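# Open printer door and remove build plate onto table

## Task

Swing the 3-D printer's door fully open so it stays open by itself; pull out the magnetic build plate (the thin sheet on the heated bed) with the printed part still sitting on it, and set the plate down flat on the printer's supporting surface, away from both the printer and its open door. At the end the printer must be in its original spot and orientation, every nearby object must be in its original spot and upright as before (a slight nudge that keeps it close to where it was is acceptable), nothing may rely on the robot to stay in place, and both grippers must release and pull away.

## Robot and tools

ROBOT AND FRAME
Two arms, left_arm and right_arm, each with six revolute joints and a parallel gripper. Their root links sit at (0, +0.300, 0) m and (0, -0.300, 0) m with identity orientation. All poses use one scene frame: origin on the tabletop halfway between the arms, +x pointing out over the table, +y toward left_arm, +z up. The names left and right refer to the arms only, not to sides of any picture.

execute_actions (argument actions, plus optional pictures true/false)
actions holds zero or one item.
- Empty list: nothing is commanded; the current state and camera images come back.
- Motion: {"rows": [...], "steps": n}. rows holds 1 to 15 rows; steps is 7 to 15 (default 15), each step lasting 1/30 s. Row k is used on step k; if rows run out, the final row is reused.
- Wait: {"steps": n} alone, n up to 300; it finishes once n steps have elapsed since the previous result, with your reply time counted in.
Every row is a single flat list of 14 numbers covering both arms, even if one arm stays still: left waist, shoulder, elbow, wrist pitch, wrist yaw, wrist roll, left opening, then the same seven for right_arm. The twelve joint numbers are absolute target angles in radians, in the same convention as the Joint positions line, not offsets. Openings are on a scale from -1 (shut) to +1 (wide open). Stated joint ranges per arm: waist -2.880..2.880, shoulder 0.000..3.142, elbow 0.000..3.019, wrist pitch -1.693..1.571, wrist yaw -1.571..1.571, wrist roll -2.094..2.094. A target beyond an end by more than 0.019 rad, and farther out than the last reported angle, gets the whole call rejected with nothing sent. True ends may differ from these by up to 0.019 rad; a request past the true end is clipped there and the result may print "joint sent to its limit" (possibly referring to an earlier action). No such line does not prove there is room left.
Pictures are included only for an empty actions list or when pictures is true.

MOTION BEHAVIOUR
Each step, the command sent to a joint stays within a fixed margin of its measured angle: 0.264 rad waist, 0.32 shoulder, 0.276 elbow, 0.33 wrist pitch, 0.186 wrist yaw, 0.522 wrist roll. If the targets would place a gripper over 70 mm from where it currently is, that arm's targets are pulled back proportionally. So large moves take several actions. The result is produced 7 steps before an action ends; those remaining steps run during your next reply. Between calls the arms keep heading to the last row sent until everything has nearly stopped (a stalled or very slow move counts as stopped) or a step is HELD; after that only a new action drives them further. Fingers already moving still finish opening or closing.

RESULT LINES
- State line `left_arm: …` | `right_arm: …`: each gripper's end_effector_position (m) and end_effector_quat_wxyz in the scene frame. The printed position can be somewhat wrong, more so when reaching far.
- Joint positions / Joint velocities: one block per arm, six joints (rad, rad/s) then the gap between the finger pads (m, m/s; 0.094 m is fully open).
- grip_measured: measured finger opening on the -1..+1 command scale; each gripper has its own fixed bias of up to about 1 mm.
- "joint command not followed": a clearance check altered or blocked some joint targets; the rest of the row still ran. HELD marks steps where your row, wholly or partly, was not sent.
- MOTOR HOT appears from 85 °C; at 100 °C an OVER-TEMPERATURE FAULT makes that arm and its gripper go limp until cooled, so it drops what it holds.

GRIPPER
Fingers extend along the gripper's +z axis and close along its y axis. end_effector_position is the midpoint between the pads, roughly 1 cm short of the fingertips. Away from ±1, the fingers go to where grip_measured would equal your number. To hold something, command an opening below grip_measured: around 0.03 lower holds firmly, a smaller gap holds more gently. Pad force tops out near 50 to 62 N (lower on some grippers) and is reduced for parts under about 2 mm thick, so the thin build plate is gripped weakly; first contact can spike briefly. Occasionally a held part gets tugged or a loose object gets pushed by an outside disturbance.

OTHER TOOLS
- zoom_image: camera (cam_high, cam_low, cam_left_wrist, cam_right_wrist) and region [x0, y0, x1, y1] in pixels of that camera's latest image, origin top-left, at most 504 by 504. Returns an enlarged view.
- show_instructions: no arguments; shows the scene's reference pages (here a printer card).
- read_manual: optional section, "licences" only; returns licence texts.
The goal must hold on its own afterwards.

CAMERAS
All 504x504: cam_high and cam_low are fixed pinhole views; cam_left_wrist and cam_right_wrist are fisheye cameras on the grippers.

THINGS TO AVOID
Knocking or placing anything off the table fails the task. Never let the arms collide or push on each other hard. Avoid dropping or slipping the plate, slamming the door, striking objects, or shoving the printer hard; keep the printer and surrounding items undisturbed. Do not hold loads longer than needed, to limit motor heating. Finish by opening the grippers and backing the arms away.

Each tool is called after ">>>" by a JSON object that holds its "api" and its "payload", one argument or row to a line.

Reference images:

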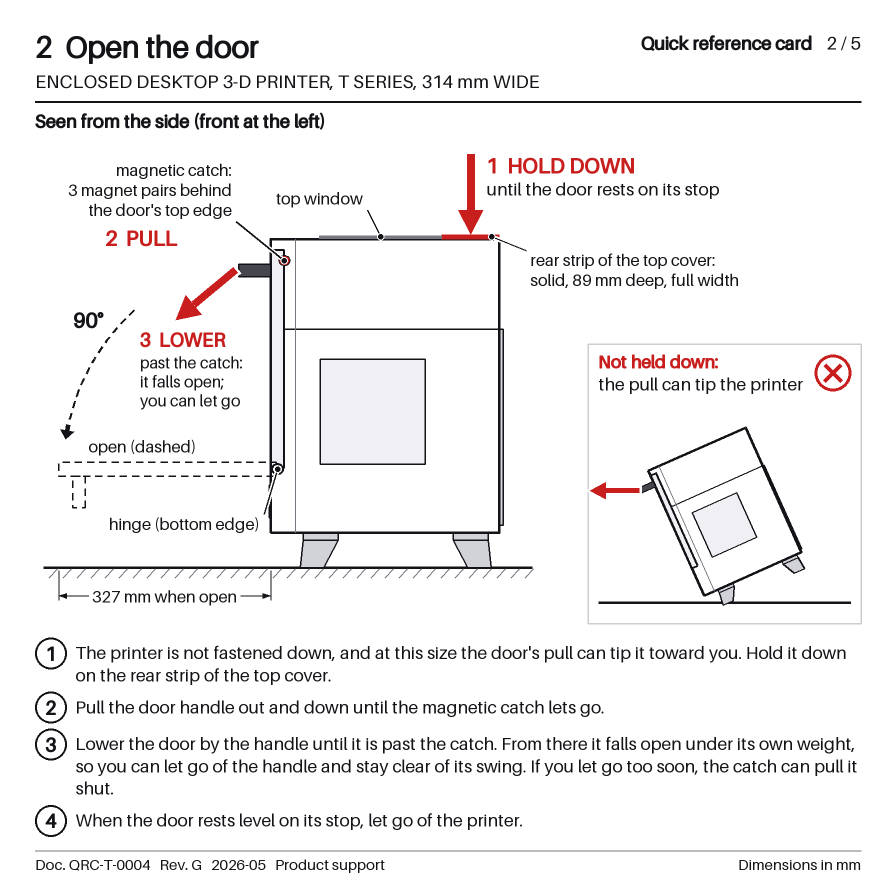

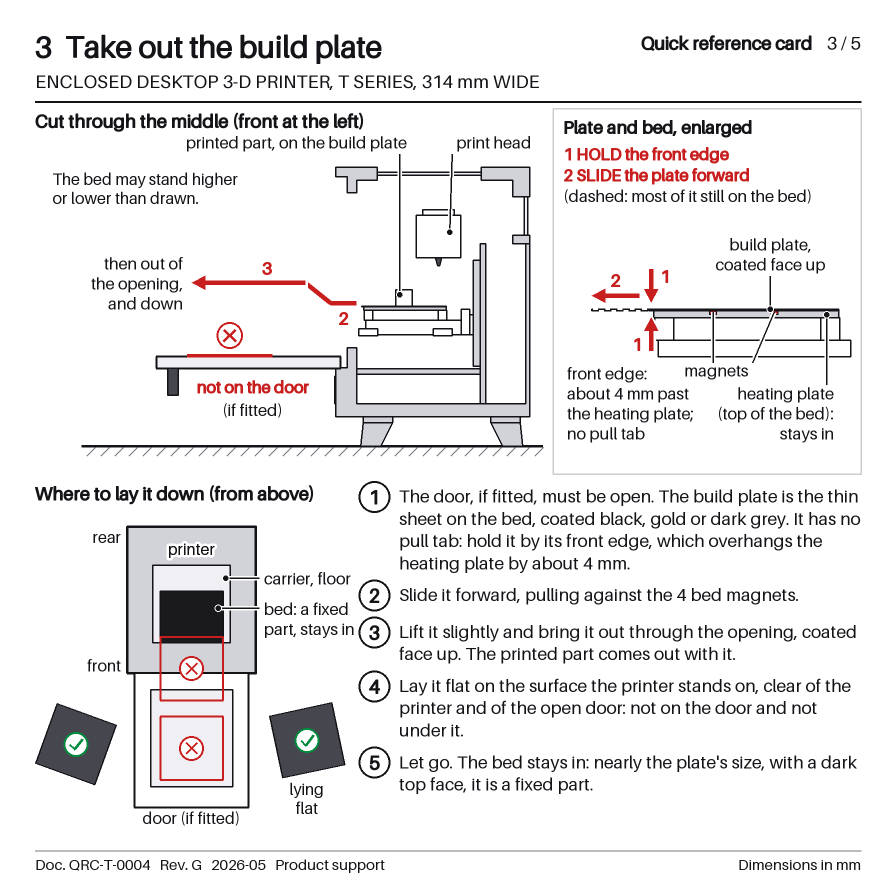

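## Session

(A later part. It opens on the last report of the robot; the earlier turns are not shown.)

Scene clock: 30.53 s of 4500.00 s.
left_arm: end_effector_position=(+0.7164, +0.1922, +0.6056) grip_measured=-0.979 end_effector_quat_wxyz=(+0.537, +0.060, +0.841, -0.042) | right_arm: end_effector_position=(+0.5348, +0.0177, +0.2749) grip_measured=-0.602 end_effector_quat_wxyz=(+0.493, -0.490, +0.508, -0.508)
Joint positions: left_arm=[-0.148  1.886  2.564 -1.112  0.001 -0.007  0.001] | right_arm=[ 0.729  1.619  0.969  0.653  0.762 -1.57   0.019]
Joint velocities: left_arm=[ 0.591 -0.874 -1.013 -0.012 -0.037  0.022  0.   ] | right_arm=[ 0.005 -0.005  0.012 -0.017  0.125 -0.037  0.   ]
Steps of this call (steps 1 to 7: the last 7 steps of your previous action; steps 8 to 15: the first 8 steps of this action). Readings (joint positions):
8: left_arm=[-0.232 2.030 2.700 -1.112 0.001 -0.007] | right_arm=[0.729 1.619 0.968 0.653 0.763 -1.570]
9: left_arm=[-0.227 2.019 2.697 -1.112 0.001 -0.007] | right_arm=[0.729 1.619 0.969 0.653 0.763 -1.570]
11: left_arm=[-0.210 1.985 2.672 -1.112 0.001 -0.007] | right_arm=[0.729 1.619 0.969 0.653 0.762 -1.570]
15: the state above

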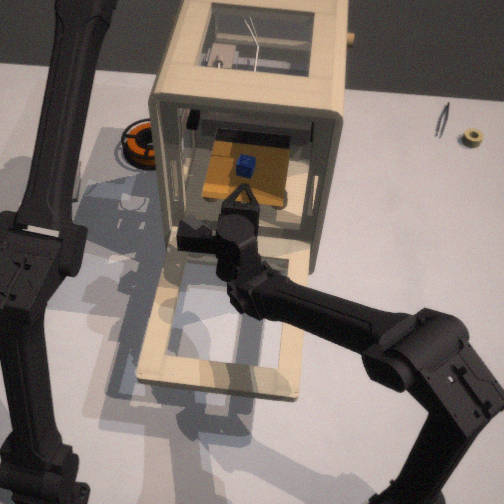

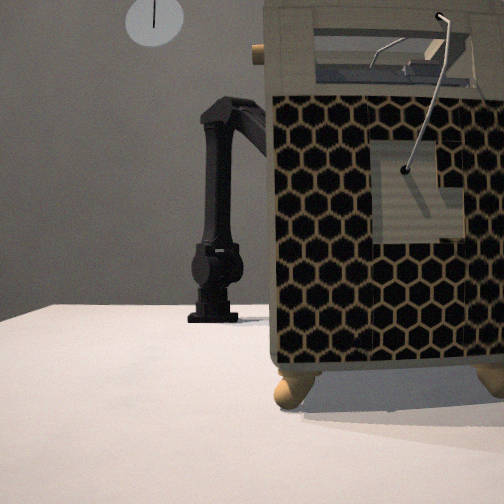

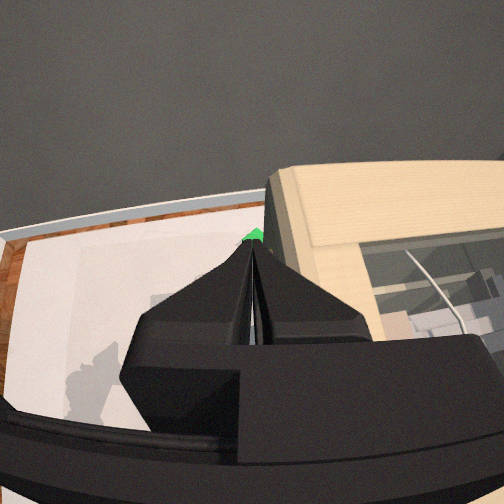

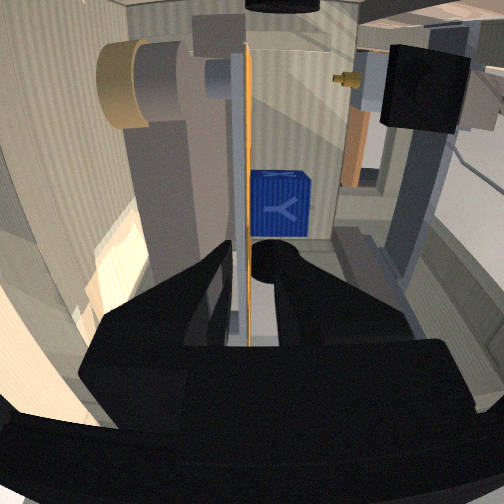

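>>> {"api": "execute_actions", "payload": {
  "actions": [
    {"rows":[[0.1,1.48,2.03,-1.09,0,0,-1,0.725,1.635,1.01,0.626,0.762,-1.58,-0.7],[0.1,1.46,1.99,-1.07,0,0,-1,0.725,1.635,1.01,0.626,0.762,-1.58,-0.8],[0.1,1.44,1.95,-1.05,0,0,-1,0.725,1.635,1.01,0.626,0.762,-1.58,-0.87],[0.1,1.42,1.91,-1.03,0,0,-1,0.725,1.635,1.01,0.626,0.762,-1.58,-0.92],[0.1,1.40,1.87,-1.01,0,0,-1,0.725,1.635,1.01,0.626,0.762,-1.58,-0.96],[0.1,1.38,1.83,-0.99,0,0,-1,0.725,1.635,1.01,0.626,0.762,-1.58,-1],[0.1,1.36,1.79,-0.97,0,0,-1,0.725,1.63,1.0,0.64,0.762,-1.58,-1],[0.1,1.34,1.75,-0.95,0,0,-1,0.73,1.62,0.99,0.65,0.762,-1.58,-1],[0.1,1.32,1.71,-0.93,0,0,-1,0.735,1.605,0.98,0.66,0.762,-1.58,-1],[0.1,1.30,1.67,-0.91,0,0,-1,0.743,1.59,0.972,0.67,0.764,-1.58,-1],[0.1,1.28,1.63,-0.89,0,0,-1,0.75,1.582,0.965,0.675,0.768,-1.58,-1],[0.1,1.26,1.59,-0.87,0,0,-1,0.757,1.573,0.956,0.68,0.773,-1.58,-1],[0.1,1.24,1.55,-0.85,0,0,-1,0.764,1.564,0.947,0.685,0.78,-1.58,-1],[0.1,1.22,1.51,-0.83,0,0,-1,0.772,1.555,0.937,0.685,0.788,-1.58,-1],[0.1,1.20,1.47,-0.81,0,0,-1,0.78,1.545,0.927,0.685,0.796,-1.58,-1]]}
  ]
}}

>>> {"api": "execute_actions", "payload": {
  "actions": [
    {"rows":[[0.1,1.18,1.43,-0.79,0,0,-1,0.789,1.534,0.915,0.685,0.805,-1.58,-1],[0.1,1.16,1.39,-0.77,0,0,-1,0.798,1.523,0.903,0.685,0.814,-1.58,-1],[0.1,1.14,1.35,-0.75,0,0,-1,0.807,1.512,0.892,0.685,0.823,-1.58,-1],[0.1,1.12,1.31,-0.73,0,0,-1,0.817,1.501,0.88,0.685,0.833,-1.58,-1],[0.1,1.10,1.27,-0.71,0,0,-1,0.827,1.49,0.868,0.685,0.843,-1.58,-1],[0.1,1.08,1.23,-0.69,0,0,-1,0.837,1.479,0.857,0.685,0.853,-1.58,-1],[0.1,1.06,1.19,-0.67,0,0,-1,0.847,1.468,0.846,0.685,0.863,-1.58,-1],[0.1,1.04,1.15,-0.65,0,0,-1,0.857,1.457,0.835,0.685,0.873,-1.58,-1],[0.1,1.02,1.11,-0.63,0,0,-1,0.872,1.443,0.822,0.685,0.888,-1.58,-1],[0.1,1.0,1.07,-0.61,0,0,-1,0.888,1.429,0.81,0.68,0.904,-1.58,-1],[0.1,0.98,1.03,-0.59,0,0,-1,0.905,1.415,0.797,0.68,0.921,-1.58,-1],[0.1,0.96,0.99,-0.57,0,0,-1,0.922,1.401,0.785,0.68,0.939,-1.58,-1],[0.1,0.94,0.95,-0.55,0,0,-1,0.939,1.387,0.772,0.68,0.957,-1.58,-1],[0.1,0.92,0.92,-0.53,0,0,-1,0.955,1.374,0.76,0.68,0.976,-1.58,-1],[0.1,0.90,0.90,-0.51,0,0,-1,0.97,1.362,0.75,0.68,0.995,-1.58,-1]]}
  ]
}}

>>> {"api": "execute_actions", "payload": {
  "actions": [
    {"steps":14}
  ],
  "pictures": true
}}

Scene clock: 31.83 s of 4500.00 s.
left_arm: end_effector_position=(+0.5740, +0.3623, +0.5358) grip_measured=-0.979 end_effector_quat_wxyz=(+0.471, -0.051, +0.880, +0.025) | right_arm: end_effector_position=(+0.5348, +0.0177, +0.2732) grip_measured=-0.976 end_effector_quat_wxyz=(+0.490, -0.493, +0.508, -0.508)
Joint positions: left_arm=[ 0.108  1.401  1.825 -1.013 -0.002 -0.007  0.001] | right_arm=[ 0.729  1.619  0.969  0.644  0.762 -1.57   0.001]
Joint velocities: left_arm=[-0.015 -0.503 -1.17   0.593 -0.007 -0.022 -0.   ] | right_arm=[-0.015 -0.005 -0.012  0.007 -0.066  0.007 -0.   ]
Steps of this call (steps 1 to 7: the last 7 steps of your previous action; steps 8 to 31: the robot went on to your last target; steps 32 to 39: the first 8 steps of this action). Readings (joint positions):
32: left_arm=[0.108 1.496 2.071 -1.110 -0.002 -0.007] | right_arm=[0.729 1.619 0.969 0.652 0.762 -1.570]
33: left_arm=[0.108 1.489 2.055 -1.103 -0.002 -0.007] | right_arm=[0.729 1.619 0.969 0.649 0.762 -1.570]
35: left_arm=[0.108 1.464 1.990 -1.079 -0.002 -0.007] | right_arm=[0.729 1.619 0.969 0.646 0.762 -1.570]
39: the state above

Scene clock: 32.33 s of 4500.00 s.
left_arm: end_effector_position=(+0.4870, +0.3529, +0.4188) grip_measured=-0.979 end_effector_quat_wxyz=(+0.479, -0.051, +0.876, +0.025) | right_arm: end_effector_position=(+0.4728, +0.0193, +0.2769) grip_measured=-0.976 end_effector_quat_wxyz=(+0.489, -0.493, +0.509, -0.509)
Joint positions: left_arm=[ 0.108  1.085  1.228 -0.715 -0.002 -0.007  0.001] | right_arm=[ 0.825  1.512  0.852  0.654  0.86  -1.57   0.001]
Joint velocities: left_arm=[-0.005 -0.659 -1.087  0.632 -0.007 -0.081  0.001] | right_arm=[ 0.357 -0.357 -0.33   0.012  0.286  0.051 -0.   ]
Steps of this call (steps 1 to 7: the last 7 steps of your previous action; steps 8 to 15: the first 8 steps of this action). Readings (joint positions):
8: left_arm=[0.108 1.245 1.503 -0.856 -0.002 -0.007] | right_arm=[0.749 1.594 0.938 0.653 0.794 -1.570]
9: left_arm=[0.108 1.222 1.464 -0.836 -0.002 -0.007] | right_arm=[0.757 1.583 0.926 0.654 0.804 -1.570]
11: left_arm=[0.108 1.175 1.386 -0.796 -0.002 -0.007] | right_arm=[0.777 1.560 0.901 0.654 0.822 -1.570]
15: the state above

Scene clock: 32.80 s of 4500.00 s.
left_arm: end_effector_position=(+0.4315, +0.3468, +0.3352) grip_measured=-0.979 end_effector_quat_wxyz=(+0.486, -0.051, +0.872, +0.026) | right_arm: end_effector_position=(+0.3966, +0.0253, +0.2900) grip_measured=-0.976 end_effector_quat_wxyz=(+0.500, -0.489, +0.506, -0.504)
Joint positions: left_arm=[ 0.108  0.91   0.893 -0.538 -0.002 -0.007  0.001] | right_arm=[ 0.972  1.382  0.743  0.654  0.993 -1.57   0.001]
Joint velocities: left_arm=[-0.015 -0.024  0.007  0.032  0.007 -0.037  0.   ] | right_arm=[-0.015  0.005  0.002 -0.012  0.11  -0.022 -0.001]
Kept back: nothing.
Steps of this call (steps 1 to 7: the last 7 steps of your previous action; steps 8 to 14: the robot went on to your last target). Readings (joint positions):
1: left_arm=[0.108 1.063 1.189 -0.694 -0.002 -0.007] | right_arm=[0.837 1.501 0.840 0.654 0.872 -1.570]
2: left_arm=[0.108 1.042 1.149 -0.674 -0.002 -0.007] | right_arm=[0.850 1.490 0.828 0.654 0.886 -1.570]
4: left_arm=[0.108 1.003 1.069 -0.635 -0.002 -0.007] | right_arm=[0.878 1.465 0.804 0.654 0.920 -1.570]
8: left_arm=[0.108 0.932 0.924 -0.565 -0.002 -0.007] | right_arm=[0.942 1.411 0.755 0.654 0.987 -1.570]
14: the state above

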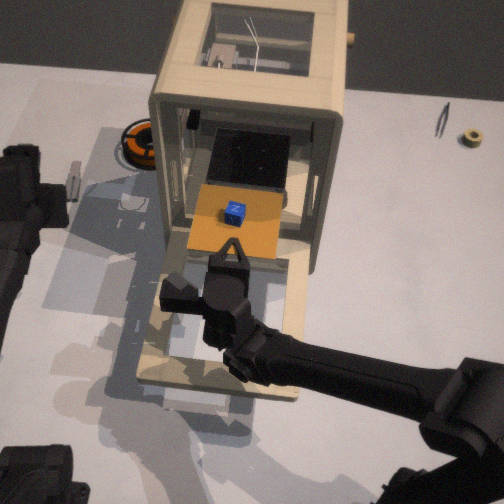

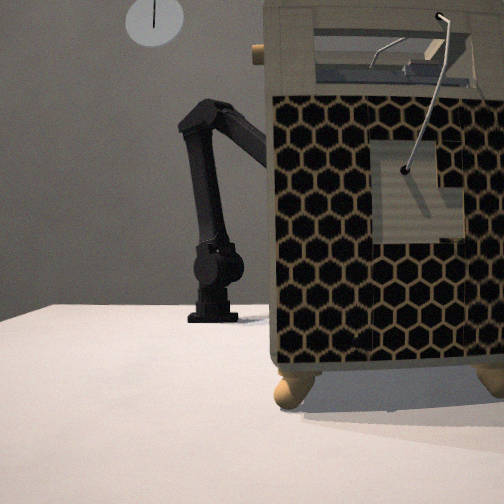

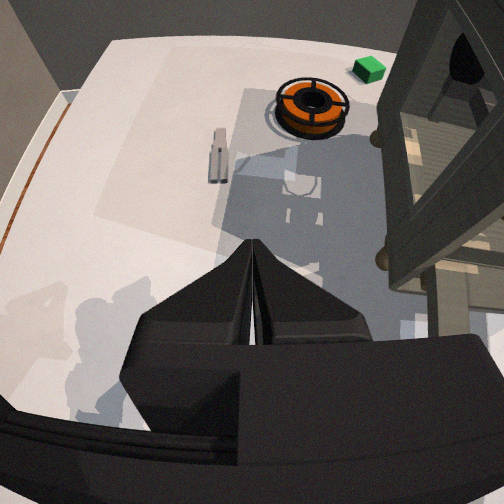

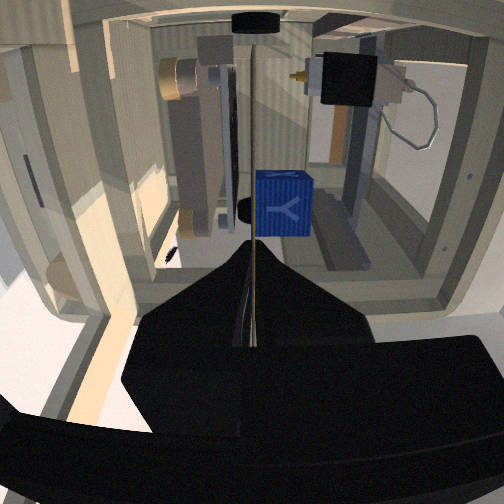

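>>> {"api": "execute_actions", "payload": {
  "actions": [
    {"rows":[[0.1,0.9,0.9,-0.51,0,0,-1,0.985,1.352,0.74,0.67,1.0,-1.58,-1],[0.1,0.9,0.9,-0.51,0,0,-1,1.0,1.342,0.73,0.66,1.012,-1.58,-1],[0.1,0.9,0.9,-0.51,0,0,-1,1.015,1.33,0.72,0.655,1.026,-1.58,-1],[0.1,0.9,0.9,-0.51,0,0,-1,1.03,1.318,0.708,0.65,1.042,-1.58,-1],[0.1,0.9,0.9,-0.51,0,0,-1,1.045,1.306,0.696,0.645,1.058,-1.58,-1],[0.1,0.9,0.9,-0.51,0,0,-1,1.06,1.294,0.684,0.64,1.074,-1.58,-1],[0.1,0.9,0.9,-0.51,0,0,-1,1.075,1.282,0.672,0.635,1.09,-1.58,-1],[0.1,0.9,0.9,-0.51,0,0,-1,1.085,1.268,0.66,0.63,1.105,-1.58,-1],[0.1,0.9,0.9,-0.51,0,0,-1,1.09,1.25,0.645,0.625,1.115,-1.58,-1],[0.1,0.9,0.9,-0.51,0,0,-1,1.09,1.23,0.63,0.62,1.12,-1.58,-1],[0.1,0.9,0.9,-0.51,0,0,-1,1.085,1.208,0.614,0.615,1.12,-1.58,-1],[0.1,0.9,0.9,-0.51,0,0,-1,1.075,1.185,0.597,0.608,1.115,-1.58,-1],[0.1,0.9,0.9,-0.51,0,0,-1,1.065,1.16,0.58,0.60,1.11,-1.58,-1],[0.1,0.9,0.9,-0.51,0,0,-1,1.052,1.135,0.562,0.592,1.10,-1.58,-1],[0.1,0.9,0.9,-0.51,0,0,-1,1.038,1.11,0.545,0.584,1.09,-1.58,-1]]}
  ]
}}

>>> {"api": "execute_actions", "payload": {
  "actions": [
    {"rows":[[0.1,0.9,0.9,-0.51,0,0,-1,1.023,1.085,0.528,0.575,1.075,-1.58,-1],[0.1,0.9,0.9,-0.51,0,0,-1,1.008,1.06,0.511,0.566,1.06,-1.58,-1],[0.1,0.9,0.9,-0.51,0,0,-1,0.992,1.035,0.494,0.557,1.045,-1.58,-1],[0.1,0.9,0.9,-0.51,0,0,-1,0.975,1.01,0.478,0.548,1.03,-1.58,-1],[0.1,0.9,0.9,-0.51,0,0,-1,0.957,0.985,0.462,0.538,1.01,-1.58,-1],[0.1,0.9,0.9,-0.51,0,0,-1,0.939,0.96,0.447,0.528,0.99,-1.58,-1],[0.1,0.9,0.9,-0.51,0,0,-1,0.92,0.935,0.432,0.517,0.97,-1.58,-1],[0.1,0.9,0.9,-0.51,0,0,-1,0.90,0.91,0.418,0.505,0.95,-1.58,-1],[0.1,0.9,0.9,-0.51,0,0,-1,0.88,0.885,0.406,0.491,0.93,-1.58,-1],[0.1,0.9,0.9,-0.51,0,0,-1,0.86,0.86,0.395,0.477,0.91,-1.58,-1],[0.1,0.9,0.9,-0.51,0,0,-1,0.84,0.835,0.384,0.462,0.89,-1.58,-1],[0.1,0.9,0.9,-0.51,0,0,-1,0.82,0.81,0.374,0.447,0.87,-1.58,-1],[0.1,0.9,0.9,-0.51,0,0,-1,0.795,0.785,0.364,0.431,0.85,-1.58,-1],[0.1,0.9,0.9,-0.51,0,0,-1,0.77,0.76,0.355,0.415,0.83,-1.58,-1],[0.1,0.9,0.9,-0.51,0,0,-1,0.745,0.735,0.346,0.398,0.805,-1.58,-1]]}
  ]
}}

>>> {"api": "execute_actions", "payload": {
  "actions": [
    {"rows":[[0.1,0.9,0.9,-0.51,0,0,-1,0.72,0.71,0.338,0.381,0.78,-1.58,-1],[0.1,0.9,0.9,-0.51,0,0,-1,0.695,0.688,0.33,0.365,0.755,-1.58,-1],[0.1,0.9,0.9,-0.51,0,0,-1,0.67,0.668,0.324,0.35,0.73,-1.58,-1],[0.1,0.9,0.9,-0.51,0,0,-1,0.645,0.65,0.318,0.338,0.705,-1.58,-1],[0.1,0.9,0.9,-0.51,0,0,-1,0.625,0.64,0.315,0.33,0.68,-1.58,-1],[0.1,0.9,0.9,-0.51,0,0,-1,0.61,0.635,0.315,0.33,0.66,-1.58,-1],[0.1,0.9,0.9,-0.51,0,0,-1,0.60,0.635,0.315,0.33,0.65,-1.58,-1]],"steps":7}
  ]
}}

>>> {"api": "execute_actions", "payload": {
  "actions": [
    {"steps":11}
  ],
  "pictures": true
}}

Scene clock: 34.27 s of 4500.00 s.
left_arm: end_effector_position=(+0.4318, +0.3469, +0.3356) grip_measured=-0.979 end_effector_quat_wxyz=(+0.487, -0.051, +0.872, +0.026) | right_arm: end_effector_position=(+0.3630, +0.0146, +0.2803) grip_measured=-0.976 end_effector_quat_wxyz=(+0.485, -0.490, +0.512, -0.513)
Joint positions: left_arm=[ 0.108  0.91   0.893 -0.536 -0.002 -0.007  0.001] | right_arm=[ 1.038  1.334  0.678  0.648  1.089 -1.57   0.001]
Joint velocities: left_arm=[-0.005 -0.005  0.002  0.002 -0.037 -0.007 -0.001] | right_arm=[ 0.532 -0.415 -0.369 -0.105  0.344 -0.125  0.   ]
Steps of this call (steps 1 to 30: the robot went on to your last target; steps 31 to 36: nothing new was sent; steps 37 to 44: the first 8 steps of this action). Readings (joint positions):
37: left_arm=[0.108 0.910 0.893 -0.536 -0.002 -0.007] | right_arm=[0.972 1.382 0.743 0.654 0.994 -1.570]
38: left_arm=[0.108 0.910 0.893 -0.536 -0.002 -0.007] | right_arm=[0.973 1.382 0.741 0.654 1.000 -1.570]
40: left_arm=[0.108 0.910 0.893 -0.536 -0.002 -0.007] | right_arm=[0.982 1.375 0.729 0.654 1.025 -1.570]
44: the state above

Scene clock: 34.77 s of 4500.00 s.
left_arm: end_effector_position=(+0.4318, +0.3469, +0.3356) grip_measured=-0.979 end_effector_quat_wxyz=(+0.487, -0.051, +0.872, +0.026) | right_arm: end_effector_position=(+0.3292, -0.0871, +0.2901) grip_measured=-0.976 end_effector_quat_wxyz=(+0.497, -0.490, +0.507, -0.506)
Joint positions: left_arm=[ 0.108  0.91   0.893 -0.536 -0.002 -0.007  0.001] | right_arm=[ 0.946  0.973  0.442  0.54   0.972 -1.57   0.001]
Joint velocities: left_arm=[ 0.005 -0.005 -0.007 -0.002  0.081  0.022  0.   ] | right_arm=[-0.601 -0.757 -0.413 -0.325 -0.505  0.037  0.001]
Steps of this call (steps 1 to 7: the last 7 steps of your previous action; steps 8 to 15: the first 8 steps of this action). Readings (joint positions):
8: left_arm=[0.108 0.910 0.893 -0.536 -0.002 -0.007] | right_arm=[1.071 1.163 0.556 0.603 1.087 -1.570]
9: left_arm=[0.108 0.910 0.893 -0.536 -0.002 -0.007] | right_arm=[1.058 1.135 0.539 0.595 1.074 -1.570]
11: left_arm=[0.108 0.910 0.893 -0.536 -0.002 -0.007] | right_arm=[1.025 1.079 0.505 0.578 1.045 -1.570]
15: the state above

Scene clock: 35.00 s of 4500.00 s.
left_arm: end_effector_position=(+0.4318, +0.3469, +0.3356) grip_measured=-0.979 end_effector_quat_wxyz=(+0.487, -0.051, +0.872, +0.026) | right_arm: end_effector_position=(+0.3294, -0.1420, +0.2848) grip_measured=-0.976 end_effector_quat_wxyz=(+0.492, -0.495, +0.507, -0.506)
Joint positions: left_arm=[ 0.108  0.91   0.893 -0.536 -0.002 -0.007  0.001] | right_arm=[ 0.803  0.802  0.357  0.441  0.829 -1.57   0.001]
Joint velocities: left_arm=[-0.024  0.005 -0.007 -0.017  0.007 -0.007 -0.001] | right_arm=[-0.708 -0.757 -0.266 -0.496 -0.623 -0.037  0.   ]
Kept back: the last 7 steps of this action.
Steps of this call (steps 1 to 7: the last 7 steps of your previous action). Readings (joint positions):
1: left_arm=[0.108 0.910 0.893 -0.536 -0.002 -0.007] | right_arm=[0.926 0.948 0.428 0.528 0.952 -1.570]
2: left_arm=[0.108 0.910 0.893 -0.536 -0.002 -0.007] | right_arm=[0.906 0.923 0.414 0.515 0.932 -1.570]
4: left_arm=[0.108 0.910 0.893 -0.536 -0.002 -0.007] | right_arm=[0.867 0.875 0.389 0.487 0.892 -1.570]
7: the state above

Scene clock: 35.37 s of 4500.00 s.
left_arm: end_effector_position=(+0.4318, +0.3469, +0.3356) grip_measured=-0.979 end_effector_quat_wxyz=(+0.487, -0.051, +0.872, +0.026) | right_arm: end_effector_position=(+0.3317, -0.1992, +0.2887) grip_measured=-0.976 end_effector_quat_wxyz=(+0.490, -0.483, +0.512, -0.513)
Joint positions: left_arm=[ 0.108  0.91   0.893 -0.536 -0.002 -0.007  0.001] | right_arm=[ 0.604  0.641  0.309  0.342  0.656 -1.57   0.001]
Joint velocities: left_arm=[-0.015 -0.015  0.012 -0.007  0.037  0.022 -0.   ] | right_arm=[-0.005 -0.005 -0.022 -0.056 -0.022 -0.022 -0.   ]
Kept back: nothing.
Steps of this call (steps 1 to 7: the last 7 steps of your previous action; steps 8 to 11: the robot went on to your last target). Readings (joint positions):
1: left_arm=[0.108 0.910 0.893 -0.536 -0.002 -0.007] | right_arm=[0.779 0.777 0.349 0.424 0.805 -1.570]
2: left_arm=[0.108 0.910 0.893 -0.536 -0.002 -0.007] | right_arm=[0.754 0.752 0.340 0.408 0.780 -1.570]
4: left_arm=[0.108 0.910 0.893 -0.536 -0.002 -0.007] | right_arm=[0.702 0.703 0.325 0.377 0.731 -1.570]
8: left_arm=[0.108 0.910 0.893 -0.536 -0.002 -0.007] | right_arm=[0.618 0.644 0.309 0.345 0.661 -1.570]
11: the state above

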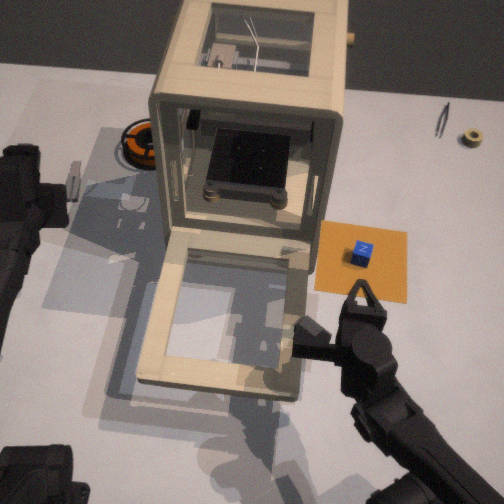

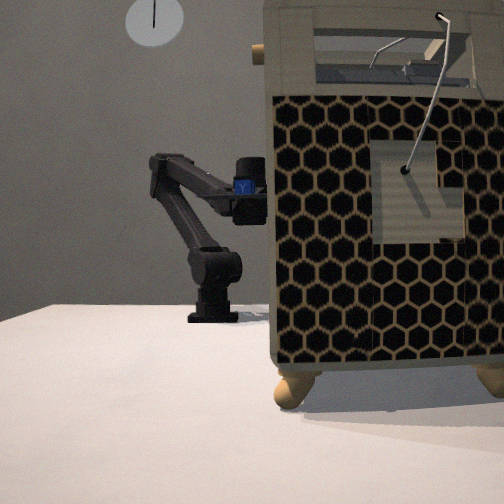

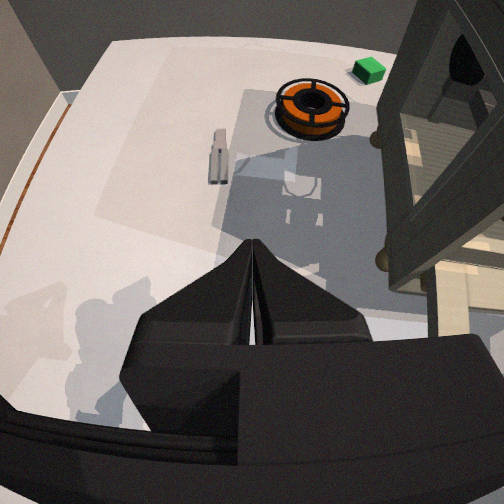

